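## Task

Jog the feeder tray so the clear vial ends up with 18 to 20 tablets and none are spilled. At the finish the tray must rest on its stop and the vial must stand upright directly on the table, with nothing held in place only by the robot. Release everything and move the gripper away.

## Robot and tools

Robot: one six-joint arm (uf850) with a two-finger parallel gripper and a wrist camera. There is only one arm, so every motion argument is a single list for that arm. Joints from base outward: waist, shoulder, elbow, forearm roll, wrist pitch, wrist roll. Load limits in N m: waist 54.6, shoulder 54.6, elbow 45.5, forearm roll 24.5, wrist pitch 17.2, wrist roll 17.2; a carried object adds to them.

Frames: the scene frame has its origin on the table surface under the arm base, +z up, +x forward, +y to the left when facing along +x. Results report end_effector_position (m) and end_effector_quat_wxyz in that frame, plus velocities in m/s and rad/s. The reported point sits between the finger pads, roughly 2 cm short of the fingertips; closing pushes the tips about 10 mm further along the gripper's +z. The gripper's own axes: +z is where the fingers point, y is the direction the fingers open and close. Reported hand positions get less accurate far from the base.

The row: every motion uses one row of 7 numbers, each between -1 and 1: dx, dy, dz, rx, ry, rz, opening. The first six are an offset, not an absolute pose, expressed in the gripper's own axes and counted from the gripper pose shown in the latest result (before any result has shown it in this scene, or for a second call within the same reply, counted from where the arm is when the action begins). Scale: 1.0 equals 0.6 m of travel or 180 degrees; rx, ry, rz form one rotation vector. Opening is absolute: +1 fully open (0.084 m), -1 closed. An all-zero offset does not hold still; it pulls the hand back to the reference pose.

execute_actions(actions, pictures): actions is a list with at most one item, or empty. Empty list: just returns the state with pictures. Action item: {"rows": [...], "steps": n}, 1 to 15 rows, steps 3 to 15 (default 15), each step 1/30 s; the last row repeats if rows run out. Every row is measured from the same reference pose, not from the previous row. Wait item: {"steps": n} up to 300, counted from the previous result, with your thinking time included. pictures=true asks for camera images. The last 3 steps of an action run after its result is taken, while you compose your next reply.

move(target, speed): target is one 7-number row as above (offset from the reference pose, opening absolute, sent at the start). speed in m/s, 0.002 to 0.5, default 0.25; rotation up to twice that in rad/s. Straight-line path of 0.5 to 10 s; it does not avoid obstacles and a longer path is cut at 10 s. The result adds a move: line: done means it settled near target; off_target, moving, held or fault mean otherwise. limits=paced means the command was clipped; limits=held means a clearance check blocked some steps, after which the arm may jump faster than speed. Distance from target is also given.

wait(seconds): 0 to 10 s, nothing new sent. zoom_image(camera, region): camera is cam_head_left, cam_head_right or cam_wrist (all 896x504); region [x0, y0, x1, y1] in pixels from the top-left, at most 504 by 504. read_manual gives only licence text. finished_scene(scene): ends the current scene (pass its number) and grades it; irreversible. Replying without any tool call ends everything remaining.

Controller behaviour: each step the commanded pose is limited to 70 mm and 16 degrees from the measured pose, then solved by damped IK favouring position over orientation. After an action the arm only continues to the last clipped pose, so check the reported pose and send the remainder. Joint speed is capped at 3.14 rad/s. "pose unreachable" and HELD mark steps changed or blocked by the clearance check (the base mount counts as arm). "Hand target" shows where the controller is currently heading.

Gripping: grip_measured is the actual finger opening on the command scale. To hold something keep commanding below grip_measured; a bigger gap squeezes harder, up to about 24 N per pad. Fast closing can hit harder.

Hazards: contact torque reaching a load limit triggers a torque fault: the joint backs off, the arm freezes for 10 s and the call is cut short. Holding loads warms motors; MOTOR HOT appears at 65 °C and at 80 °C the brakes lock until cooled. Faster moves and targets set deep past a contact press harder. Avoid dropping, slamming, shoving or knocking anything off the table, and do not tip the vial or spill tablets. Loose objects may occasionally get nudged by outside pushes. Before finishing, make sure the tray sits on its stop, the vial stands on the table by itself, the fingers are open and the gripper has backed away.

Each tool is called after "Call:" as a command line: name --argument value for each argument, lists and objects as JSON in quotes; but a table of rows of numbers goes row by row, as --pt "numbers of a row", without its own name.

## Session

Call:
execute_actions --actions '[]'

Scene clock: 0.00 s of 4800.00 s.
end_effector_position=(+0.6258, +0.1351, +0.3435) grip_measured=+1.00 end_effector_quat_wxyz=(-0.005, +0.935, +0.353, +0.020) end_effector_velocity=(+0.000, -0.000, -0.000) end_effector_angular_velocity=(-0.001, -0.000, +0.001)
Joint positions: [ 0.716 -0.241 -1.114 -0.818 -0.988  0.567  0.084]
Joint velocities: [-0.    -0.     0.    -0.001 -0.    -0.     0.   ]
Motor temperatures (°C, as the motors report them): [27 25 27 29 31 30]
Hand target: +0.626, +0.135, +0.343; -0.005, +0.935, +0.353, +0.020

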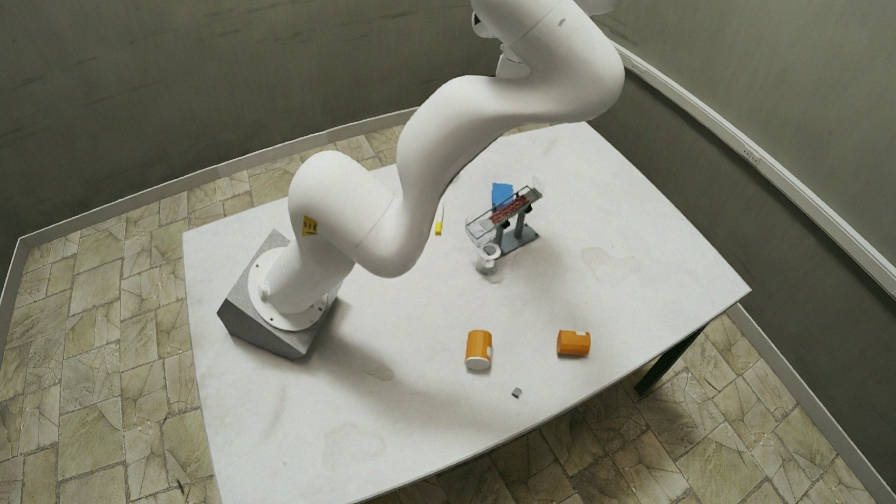

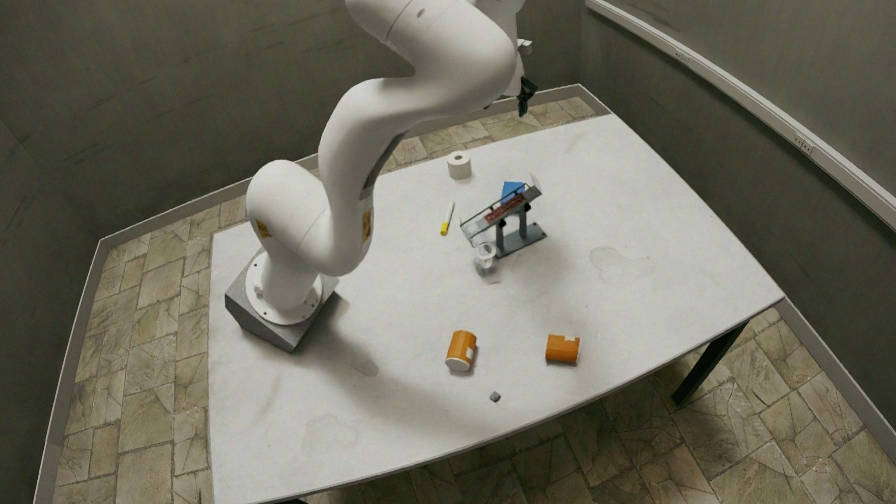

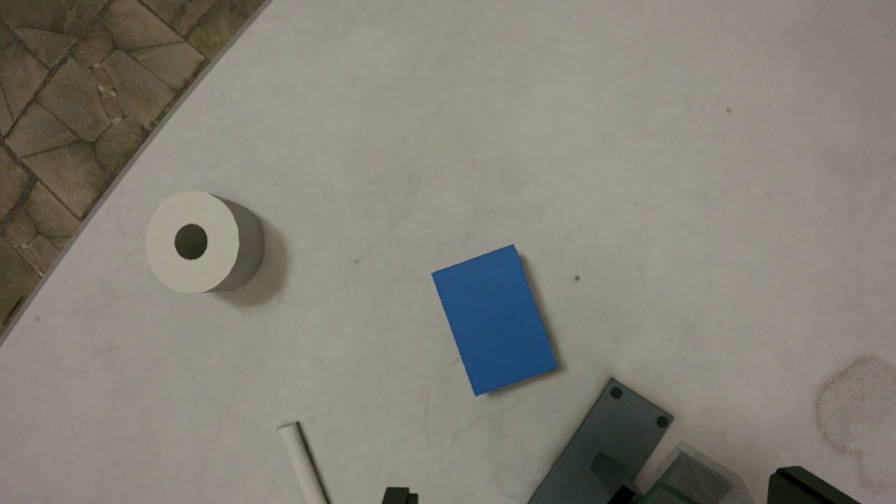

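Call:
zoom_image --camera "cam_head_left" --region '[445, 160, 565, 290]'

Call:
zoom_image --camera "cam_head_right" --region '[445, 160, 565, 290]'

Call:
zoom_image --camera "cam_wrist" --region '[500, 344, 800, 504]'

Region (445, 160, 565, 290) of cam_head_left's 896x504 image, scaled by 3.877, with more detail than that image has; it fills the left 465 columns of this view, and the rest is white.

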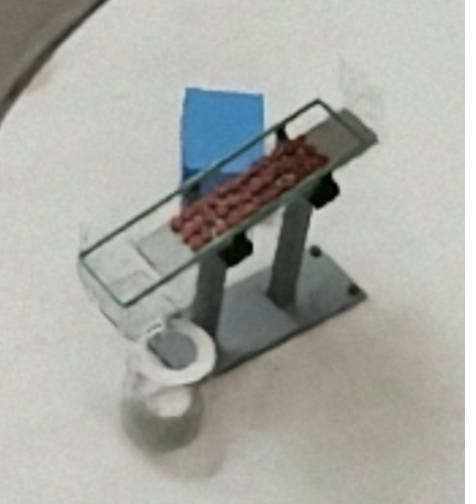

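Region (445, 160, 565, 290) of cam_head_right's 896x504 image, scaled by 3.877, with more detail than that image has; it fills the left 465 columns of this view, and the rest is white.

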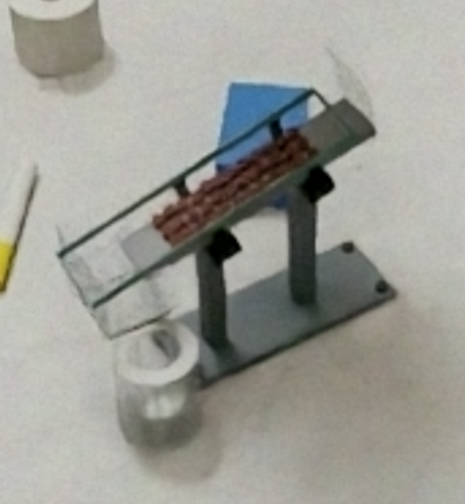

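Region (500, 344, 800, 504) of cam_wrist's 896x504 image, scaled by 1.680, with more detail than that image has; it fills the top 269 rows of this view, and the rest is white.

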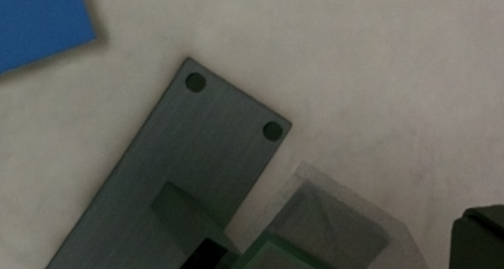

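Call:
move --target '[-0.3965, 0.2003, 0.1573, 0.048, 0.3301, -0.1456, 0.75]' --speed 0.42

Scene clock: 9.07 s of 4800.00 s.
end_effector_position=(+0.5290, -0.1115, +0.2413) grip_measured=+0.75 end_effector_quat_wxyz=(-0.239, +0.700, +0.500, +0.451) end_effector_velocity=(-0.000, -0.000, -0.001) end_effector_angular_velocity=(+0.005, -0.001, +0.003)
Joint positions: [-0.573  0.235 -0.425 -1.681  0.92  -0.083  0.075]
Joint velocities: [-0.004 -0.008 -0.004 -0.003  0.007 -0.004  0.   ]
Motor temperatures (°C, as the motors report them): [27 25 27 29 31 30]
Hand target: +0.529, -0.112, +0.241; -0.239, +0.700, +0.500, +0.451
Off the commanded pose: 0.002 m, 0 deg.
Kept back: nothing.
After step 90, 3.97 s passed at rest.
move: done

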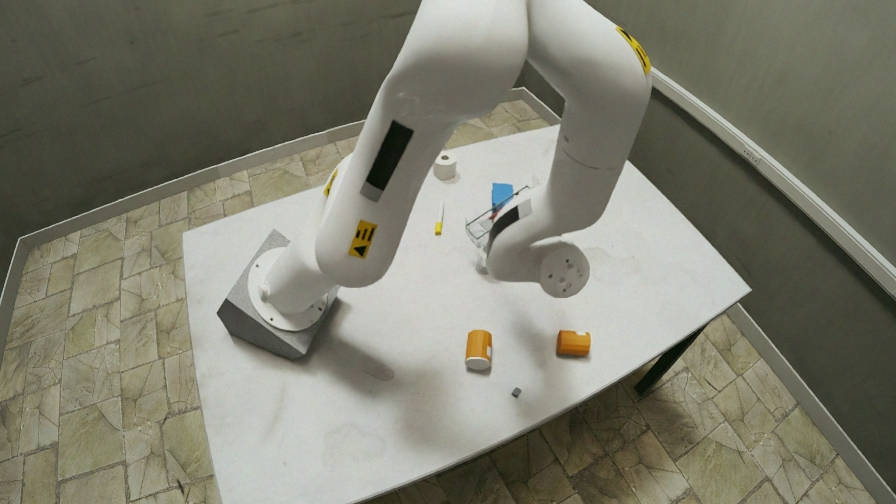

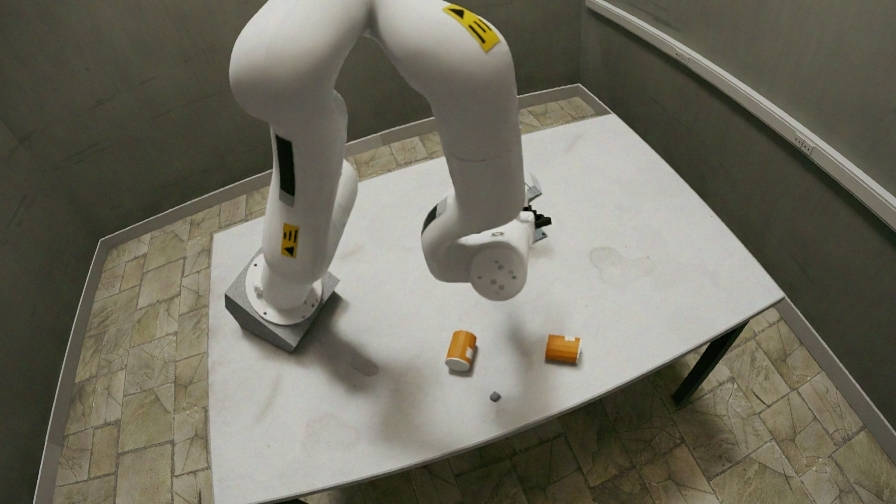

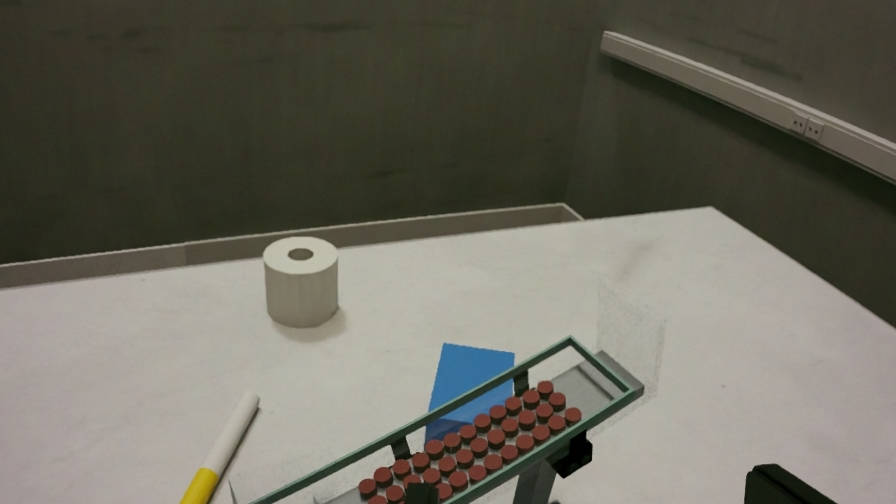

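Call:
execute_actions --actions '[]'

Scene clock: 12.27 s of 4800.00 s.
end_effector_position=(+0.5289, -0.1116, +0.2411) grip_measured=+0.75 end_effector_quat_wxyz=(-0.239, +0.700, +0.500, +0.451) end_effector_velocity=(-0.000, +0.000, +0.000) end_effector_angular_velocity=(-0.000, -0.001, +0.001)
Joint positions: [-0.574  0.234 -0.425 -1.682  0.921 -0.083  0.075]
Joint velocities: [ 0.     0.     0.    -0.001  0.    -0.001 -0.   ]
Motor temperatures (°C, as the motors report them): [27 25 27 29 31 30]
Hand target: +0.529, -0.112, +0.241; -0.239, +0.700, +0.500, +0.451
Off the commanded pose: 0.002 m, 0 deg.
Kept back: nothing.
Steps of this call (steps 1 to 90: nothing new was sent; then 0.20 s passed at rest). Readings (end_effector_position):
1: (+0.5290, -0.1115, +0.2413)
2: (+0.5290, -0.1115, +0.2413)
4: (+0.5290, -0.1116, +0.2412)
8: (+0.5289, -0.1116, +0.2412)
90: the state above

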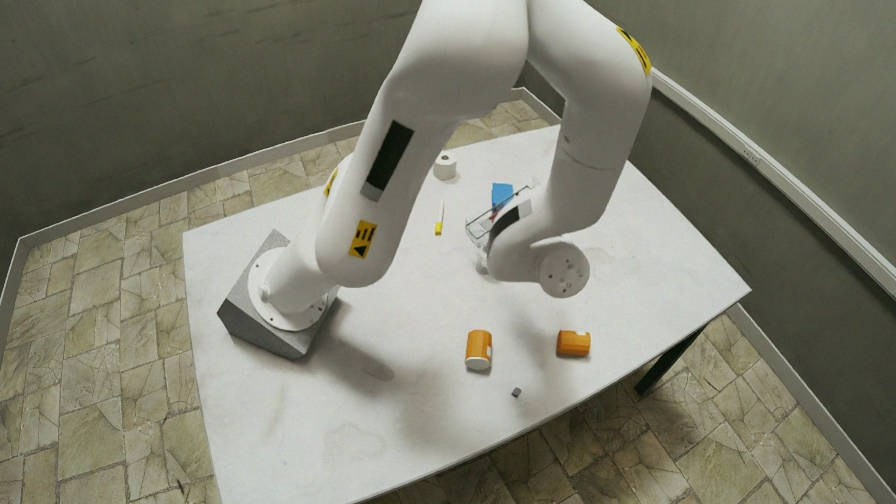

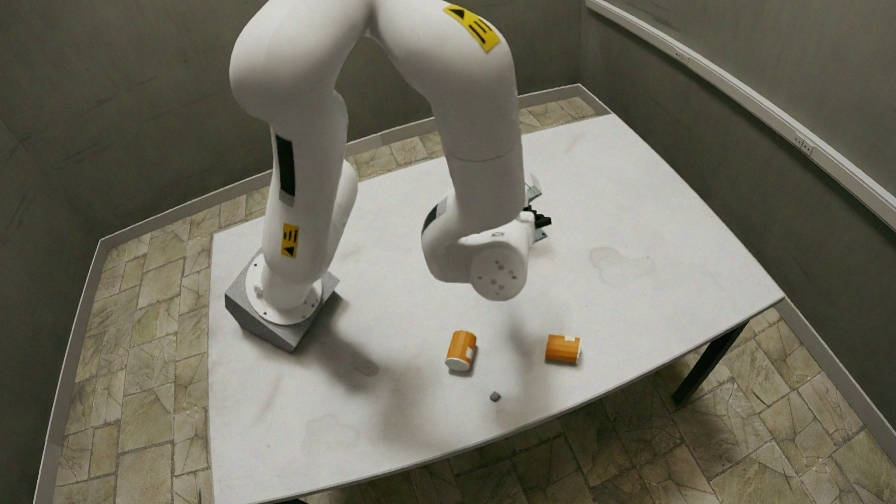

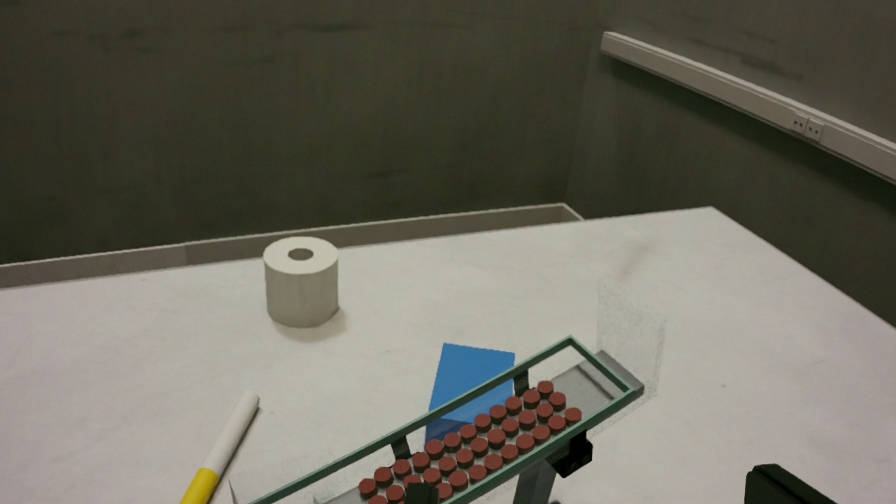

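Call:
move --target '[-0.2574, -0.0734, 0.1173, 0.1718, 0.0579, -0.0382, 0.75]' --speed 0.3

Scene clock: 14.40 s of 4800.00 s.
end_effector_position=(+0.5007, -0.1142, +0.0677) grip_measured=+0.75 end_effector_quat_wxyz=(-0.434, +0.537, +0.618, +0.376) end_effector_velocity=(-0.000, +0.000, -0.002) end_effector_angular_velocity=(+0.004, +0.004, +0.008)
Joint positions: [-0.599 -0.47  -0.92  -2.237  0.998 -0.062  0.075]
Joint velocities: [ 0.001 -0.009 -0.009 -0.01   0.004  0.007 -0.   ]
Motor temperatures (°C, as the motors report them): [27 25 27 29 31 30]
Hand target: +0.501, -0.114, +0.067; -0.434, +0.537, +0.618, +0.376
Off the commanded pose: 0.001 m, 0 deg.
Kept back: nothing.
move: done

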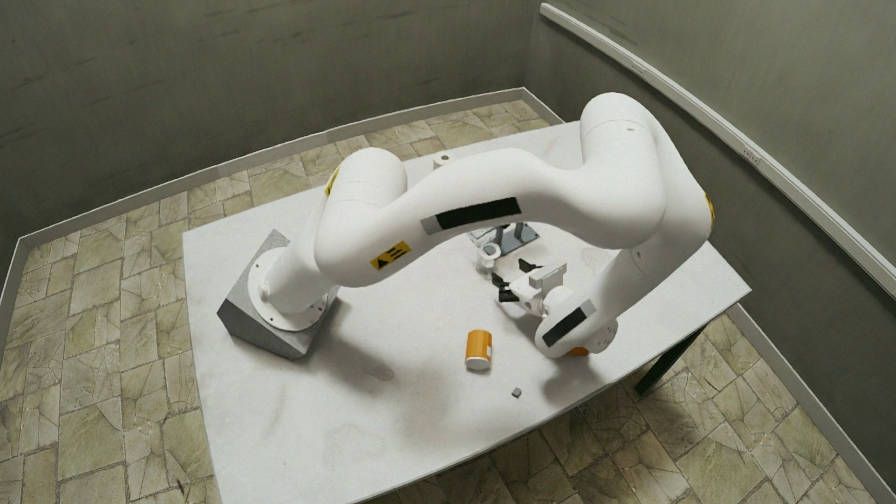

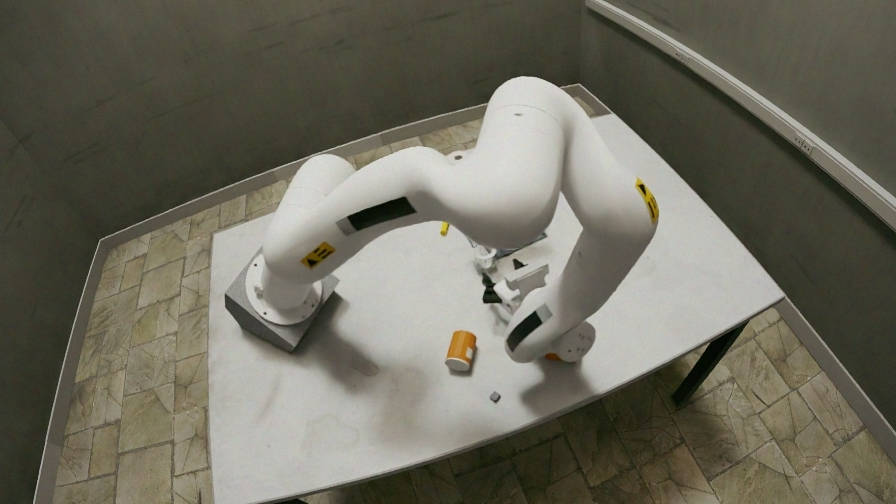

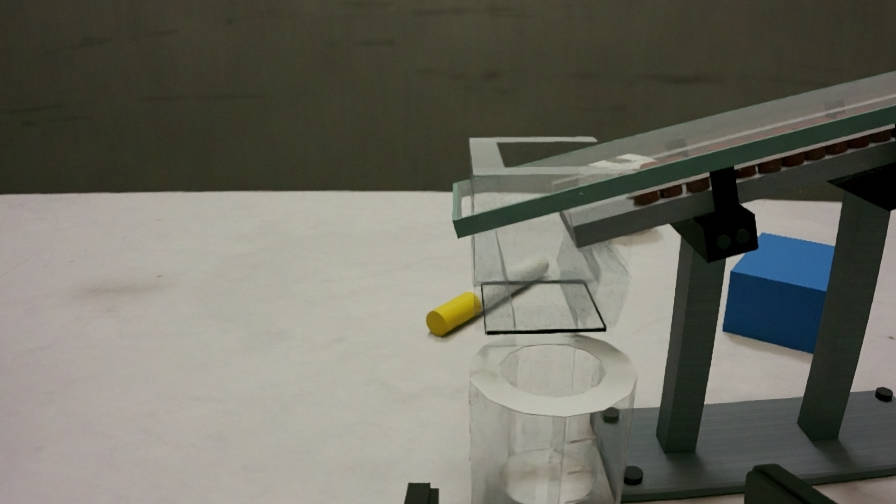

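Call:
move --target '[0.0026, -0.0013, 0.1232, 0, 0, 0, 0.75]' --speed 0.15

Scene clock: 16.93 s of 4800.00 s.
end_effector_position=(+0.4904, -0.0451, +0.0439) grip_measured=+0.75 end_effector_quat_wxyz=(-0.434, +0.537, +0.618, +0.376) end_effector_velocity=(-0.000, +0.002, -0.000) end_effector_angular_velocity=(+0.001, +0.000, -0.000)
Joint positions: [-0.497 -0.547 -0.871 -2.082  0.897 -0.164  0.075]
Joint velocities: [ 0.002 -0.002  0.001  0.004 -0.001 -0.003  0.   ]
Motor temperatures (°C, as the motors report them): [27 25 27 29 31 30]
Hand target: +0.490, -0.045, +0.044; -0.434, +0.537, +0.618, +0.376
Off the commanded pose: 0.000 m, 0 deg.
Kept back: nothing.
move: done

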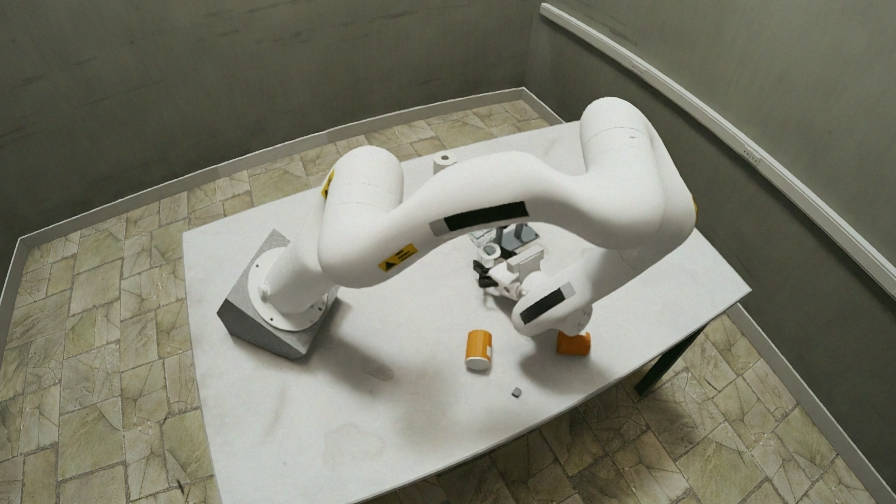

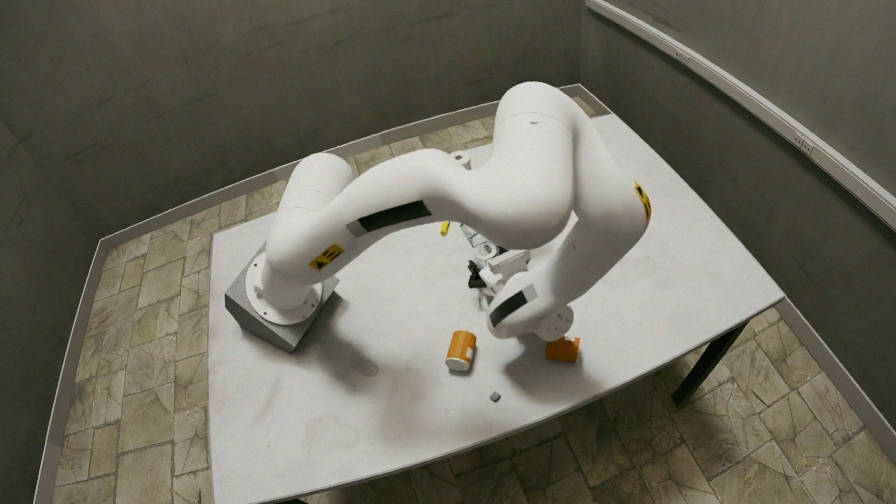

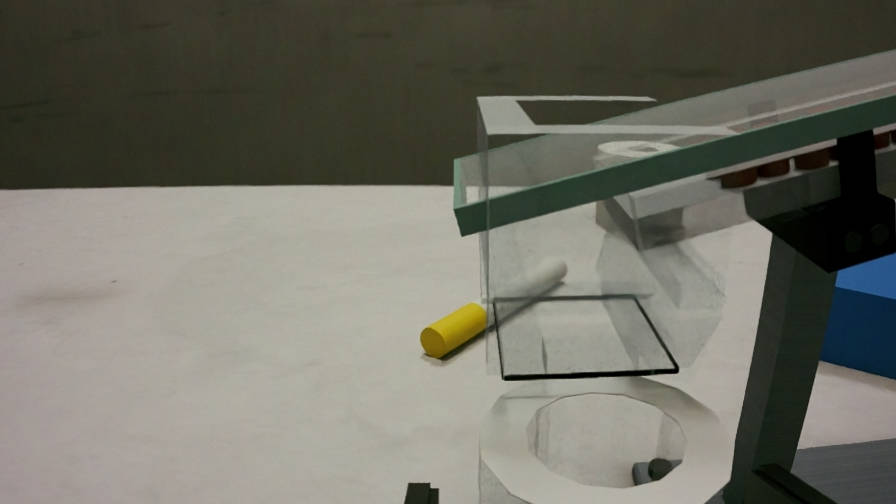

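Call:
execute_actions --actions '[{"rows": [[0.0004,0,0.001,0,0,0,0.65],[0.0008,0,0.002,0,0,0,0.55],[0.0011,0,0.0031,0,0,0,0.47],[0.0011,0,0.0031,0,0,0,0.41],[0.0011,0,0.0031,0,0,0,0.36],[0.0011,0,0.0031,0,0,0,0.32],[0.0011,0,0.0031,0,0,0,0.29],[0.0011,0,0.0031,0,0,0,0.26],[0.0011,0,0.0031,0,0,0,0.23],[0.0011,0,0.0031,0,0,0,0.2],[0.0011,0,0.0031,0,0,0,0.17],[0.0011,0,0.0031,0,0,0,0.14],[0.0011,0,0.0031,0,0,0,0.1]], "steps": 15}]' --pictures false

Call:
move --target '[0.0245, 0.0015, 0.0672, 0, 0, 0, 0.1]' --speed 0.07

Scene clock: 18.33 s of 4800.00 s.
end_effector_position=(+0.4902, -0.0432, +0.0440) grip_measured=+0.23 end_effector_quat_wxyz=(-0.434, +0.537, +0.618, +0.376) end_effector_velocity=(+0.000, +0.000, +0.000) end_effector_angular_velocity=(-0.000, -0.001, -0.001)
Joint positions: [-0.494 -0.548 -0.87  -2.077  0.895 -0.167  0.054]
Joint velocities: [ 0.     0.001  0.001  0.001 -0.    -0.001  0.   ]
Motor temperatures (°C, as the motors report them): [27 25 27 29 31 30]
Steps of this call (steps 1 to 30: nothing new was sent; steps 31 to 42: the first 12 steps of this action). Readings (end_effector_position):
31: (+0.4903, -0.0449, +0.0439)
32: (+0.4904, -0.0448, +0.0439)
34: (+0.4903, -0.0443, +0.0439)
38: (+0.4902, -0.0433, +0.0439)
42: the state above

Scene clock: 19.57 s of 4800.00 s.
end_effector_position=(+0.4853, -0.0006, +0.0440) grip_measured=+0.23 end_effector_quat_wxyz=(-0.434, +0.537, +0.618, +0.376) end_effector_velocity=(+0.000, +0.001, -0.000) end_effector_angular_velocity=(+0.000, +0.001, -0.003)
Joint positions: [-0.419 -0.569 -0.833 -1.969  0.85  -0.223  0.054]
Joint velocities: [ 0.002 -0.001  0.001  0.007 -0.001 -0.002  0.   ]
Motor temperatures (°C, as the motors report them): [27 25 27 29 31 30]
Hand target: +0.485, -0.000, +0.044; -0.434, +0.537, +0.618, +0.376
Off your previous action's commanded pose: 0.000 m, 0 deg at its last step (step 3 of this call).
Off the commanded pose: 0.000 m, 0 deg.
Kept back: nothing.
move: done

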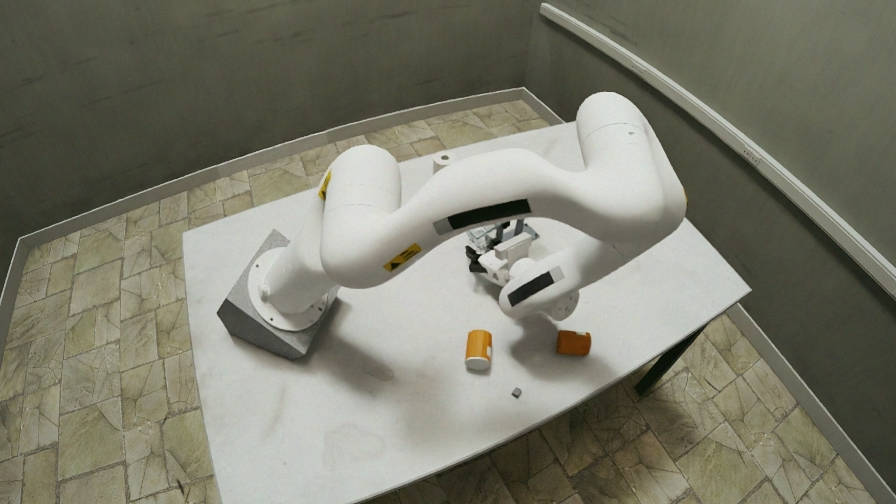

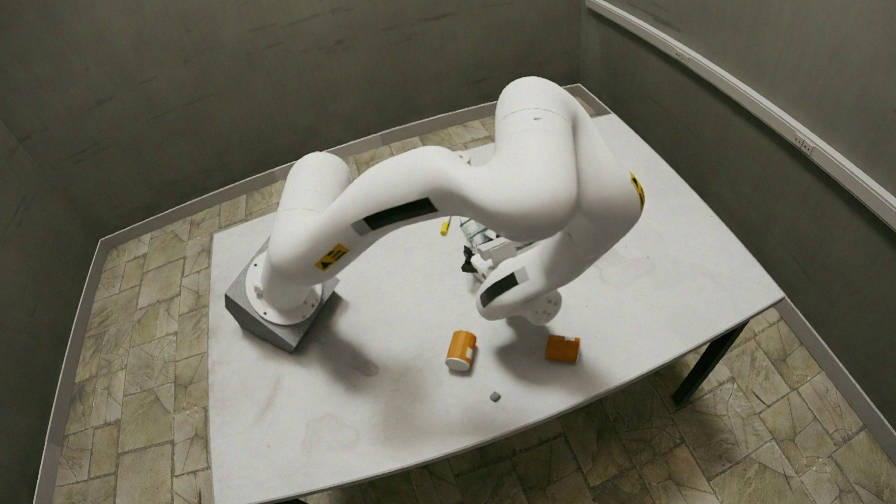

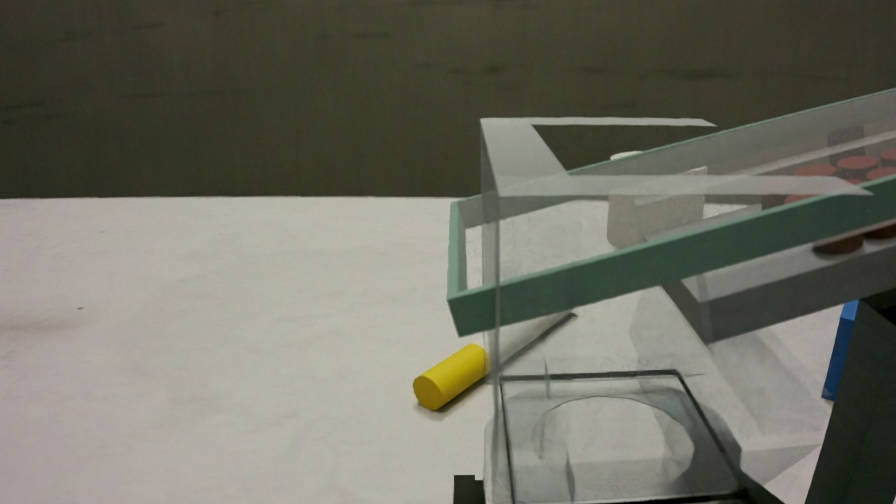

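Call:
execute_actions --actions '[{"rows": [[0,0,0,0,0,0,0.3],[0,0,0,0,0,0,0.42],[0,0,0,0,0,0,0.52],[0,0,0,0,0,0,0.58],[-0.001,0,-0.003,0,0,0,0.58],[-0.004,0,-0.011,0,0,0,0.58],[-0.008,0,-0.022,0,0,0,0.58],[-0.013,0,-0.036,0,0,0,0.58],[-0.018,0,-0.05,0,0,0,0.58],[-0.023,0,-0.064,0,0,0,0.58],[-0.028,0,-0.077,0,0,0,0.58],[-0.032,0,-0.088,0,0,0,0.58],[-0.034,0,-0.094,0,0,0,0.58]], "steps": 15}]' --pictures false

Call:
execute_actions --actions '[{"steps": 8}]' --pictures true

Scene clock: 20.53 s of 4800.00 s.
end_effector_position=(+0.4887, -0.0268, +0.0437) grip_measured=+0.57 end_effector_quat_wxyz=(-0.433, +0.538, +0.618, +0.376) end_effector_velocity=(+0.029, -0.220, -0.005) end_effector_angular_velocity=(-0.027, -0.013, -0.010)
Joint positions: [-0.466 -0.555 -0.854 -2.035  0.875 -0.188  0.068]
Joint velocities: [-0.379  0.107 -0.193 -0.521  0.208  0.265  0.002]
Motor temperatures (°C, as the motors report them): [27 25 27 29 31 30]
Steps of this call (steps 1 to 17: nothing new was sent; steps 18 to 29: the first 12 steps of this action). Readings (end_effector_position):
18: (+0.4852, -0.0004, +0.0440)
19: (+0.4852, -0.0004, +0.0440)
21: (+0.4852, -0.0005, +0.0439)
25: (+0.4856, -0.0044, +0.0441)
29: the state above

Scene clock: 20.80 s of 4800.00 s.
end_effector_position=(+0.4929, -0.0587, +0.0439) grip_measured=+0.57 end_effector_quat_wxyz=(-0.433, +0.538, +0.618, +0.376) end_effector_velocity=(-0.000, -0.011, +0.002) end_effector_angular_velocity=(+0.012, +0.008, +0.006)
Joint positions: [-0.519 -0.542 -0.887 -2.112  0.911 -0.147  0.068]
Joint velocities: [-0.02   0.002 -0.015 -0.039  0.027  0.025  0.   ]
Motor temperatures (°C, as the motors report them): [27 25 27 29 31 30]
Hand target: +0.493, -0.060, +0.044; -0.433, +0.537, +0.618, +0.376
Off the commanded pose: 0.001 m, 0 deg.
Kept back: nothing.
Steps of this call (steps 1 to 3: the last 3 steps of your previous action; steps 4 to 8: nothing new was sent). Readings (end_effector_position):
1: (+0.4897, -0.0343, +0.0436)
2: (+0.4907, -0.0416, +0.0434)
4: (+0.4922, -0.0526, +0.0434)
8: the state above

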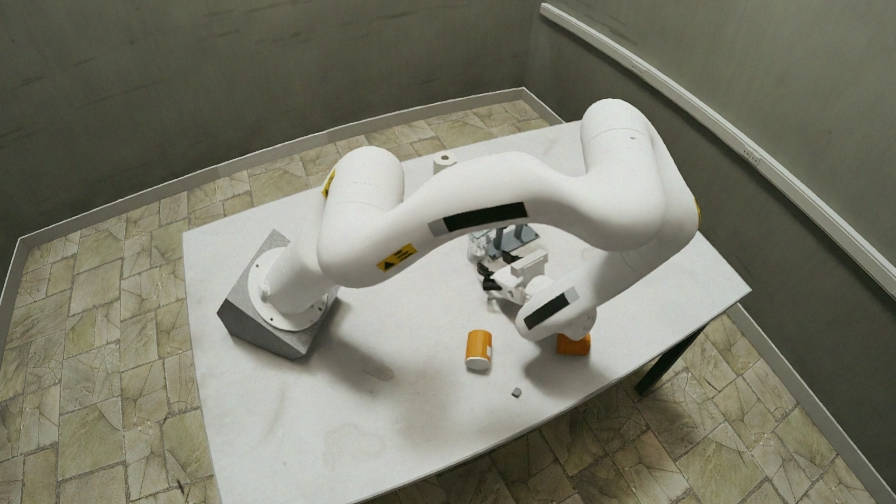

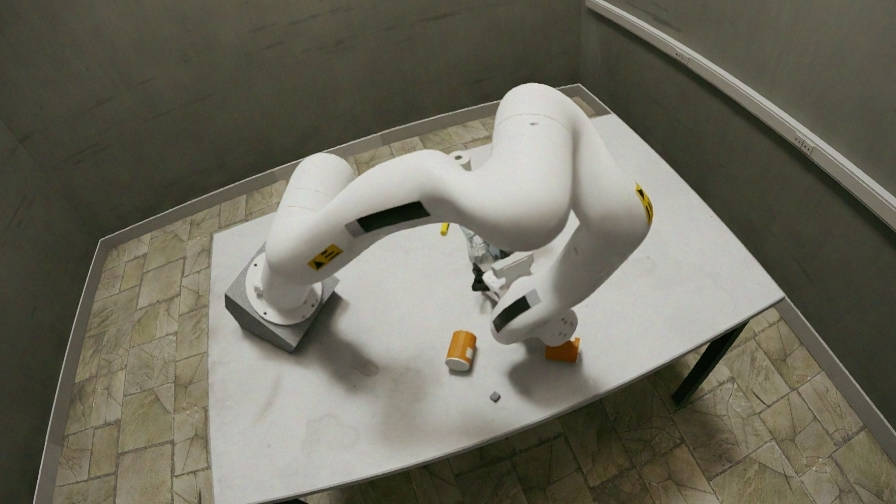

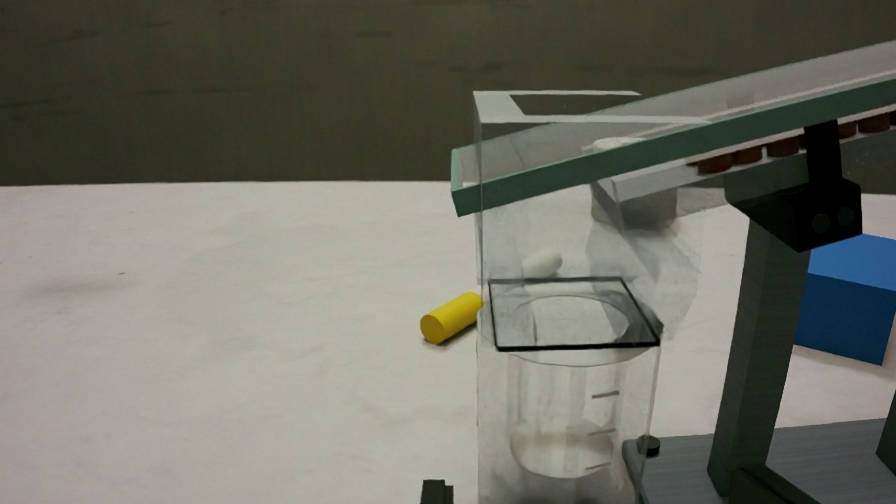

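Call:
zoom_image --camera "cam_wrist" --region '[450, 240, 720, 400]'

Region (450, 240, 720, 400) of cam_wrist's 896x504 image, scaled by 1.867, with more detail than that image has; it fills the top 299 rows of this view, and the rest is white.

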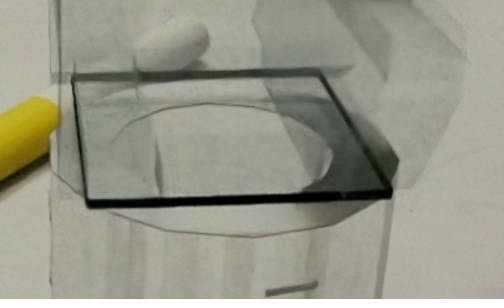

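Call:
move --target '[0.3063, 0.1193, -0.2105, 0.1739, -0.1179, -0.1899, 0.57]' --speed 0.5

Call:
move --target '[-0.017, 0.2553, 0.0682, 0.1739, -0.1179, -0.1899, 0.57]' --speed 0.5

Scene clock: 24.27 s of 4800.00 s.
end_effector_position=(+0.5720, -0.1039, +0.2596) grip_measured=+0.56 end_effector_quat_wxyz=(-0.315, +0.260, +0.890, +0.203) end_effector_velocity=(+0.002, -0.000, +0.003) end_effector_angular_velocity=(-0.003, -0.004, +0.005)
Joint positions: [-0.114 -0.033 -1.013 -2.986  1.023  0.425  0.068]
Joint velocities: [ 0.005  0.003 -0.004 -0.006  0.004  0.004  0.   ]
Motor temperatures (°C, as the motors report them): [27 25 27 29 31 30]
Hand target: +0.572, -0.104, +0.260; -0.314, +0.260, +0.890, +0.203
Off the commanded pose: 0.000 m, 0 deg.
Kept back: nothing.
move: done

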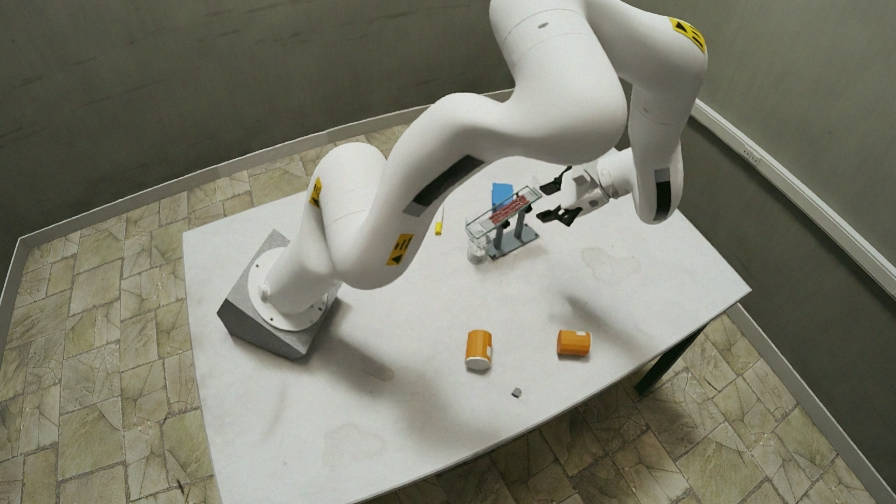

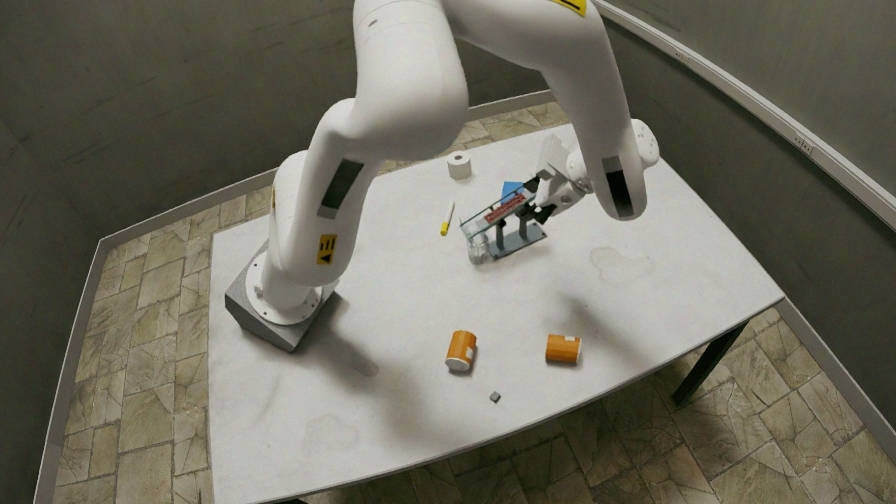

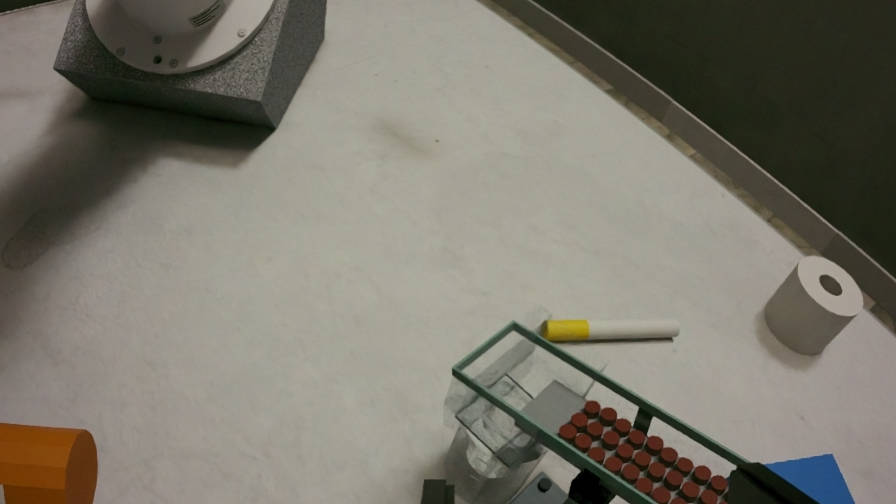

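Scene clock: 25.73 s of 4800.00 s.
end_effector_position=(+0.6516, +0.0338, +0.2539) grip_measured=+0.56 end_effector_quat_wxyz=(-0.134, -0.067, +0.989, -0.008) end_effector_velocity=(+0.000, +0.001, -0.000) end_effector_angular_velocity=(-0.005, -0.003, +0.007)
Joint positions: [ 0.412 -0.318 -1.215 -3.743  1.041  0.771  0.068]
Joint velocities: [ 0.004 -0.004 -0.001 -0.007  0.003  0.004 -0.   ]
Motor temperatures (°C, as the motors report them): [27 25 27 29 31 30]
Hand target: +0.652, +0.034, +0.254; -0.134, -0.068, +0.989, -0.008
Off the commanded pose: 0.001 m, 0 deg.
Kept back: nothing.
move: done

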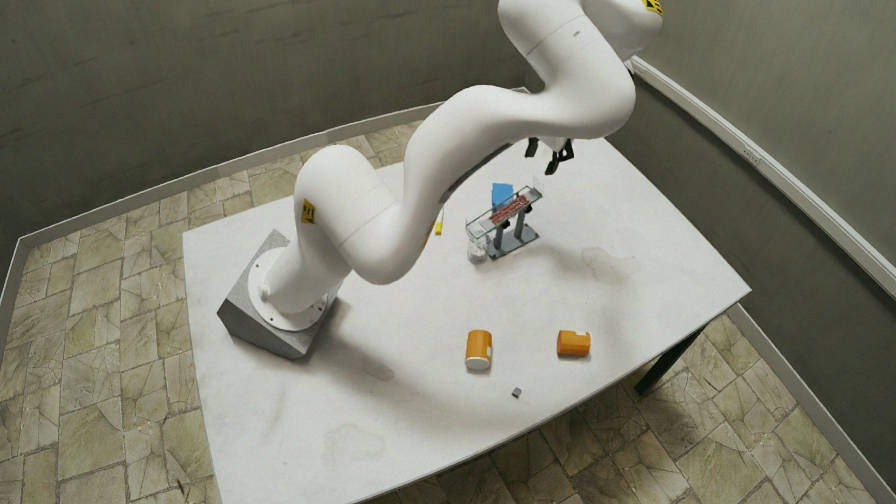

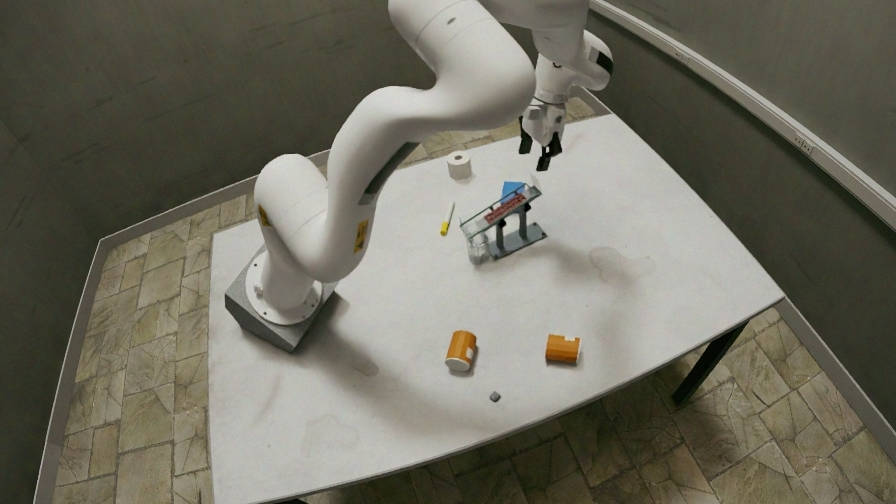

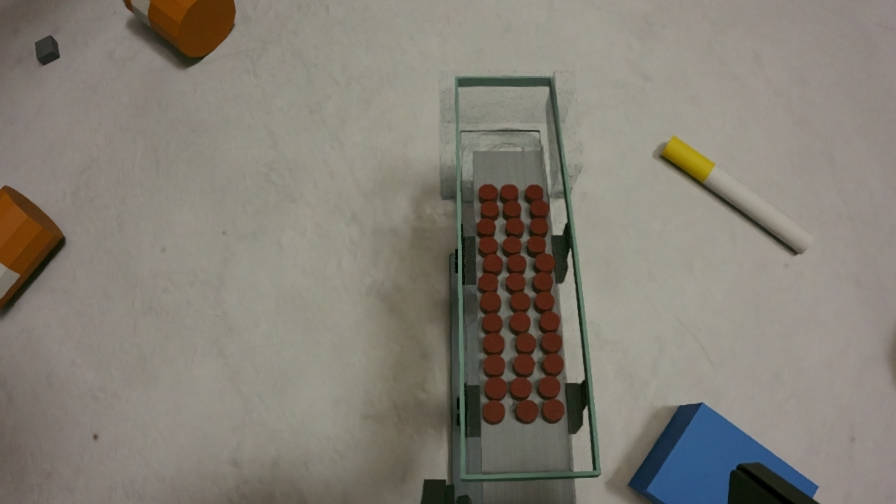

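Call:
zoom_image --camera "cam_wrist" --region '[400, 60, 660, 504]'

Call:
zoom_image --camera "cam_head_right" --region '[445, 130, 585, 270]'

Region (400, 60, 660, 504) of cam_wrist's 896x504 image, scaled by 1.135, with more detail than that image has; it fills the left 295 columns of this view, and the rest is white.

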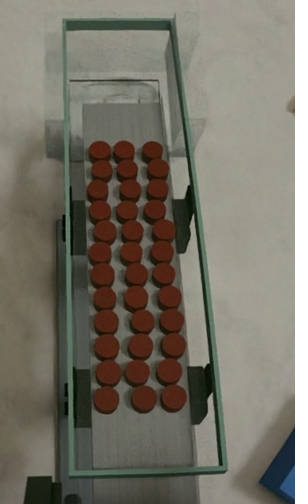

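Region (445, 130, 585, 270) of cam_head_right's 896x504 image, scaled by 3.600, with more detail than that image has.

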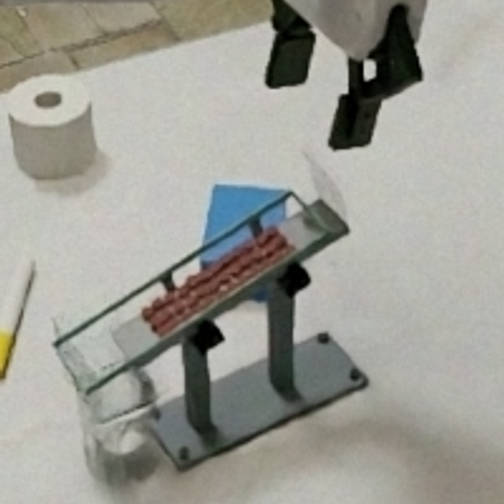

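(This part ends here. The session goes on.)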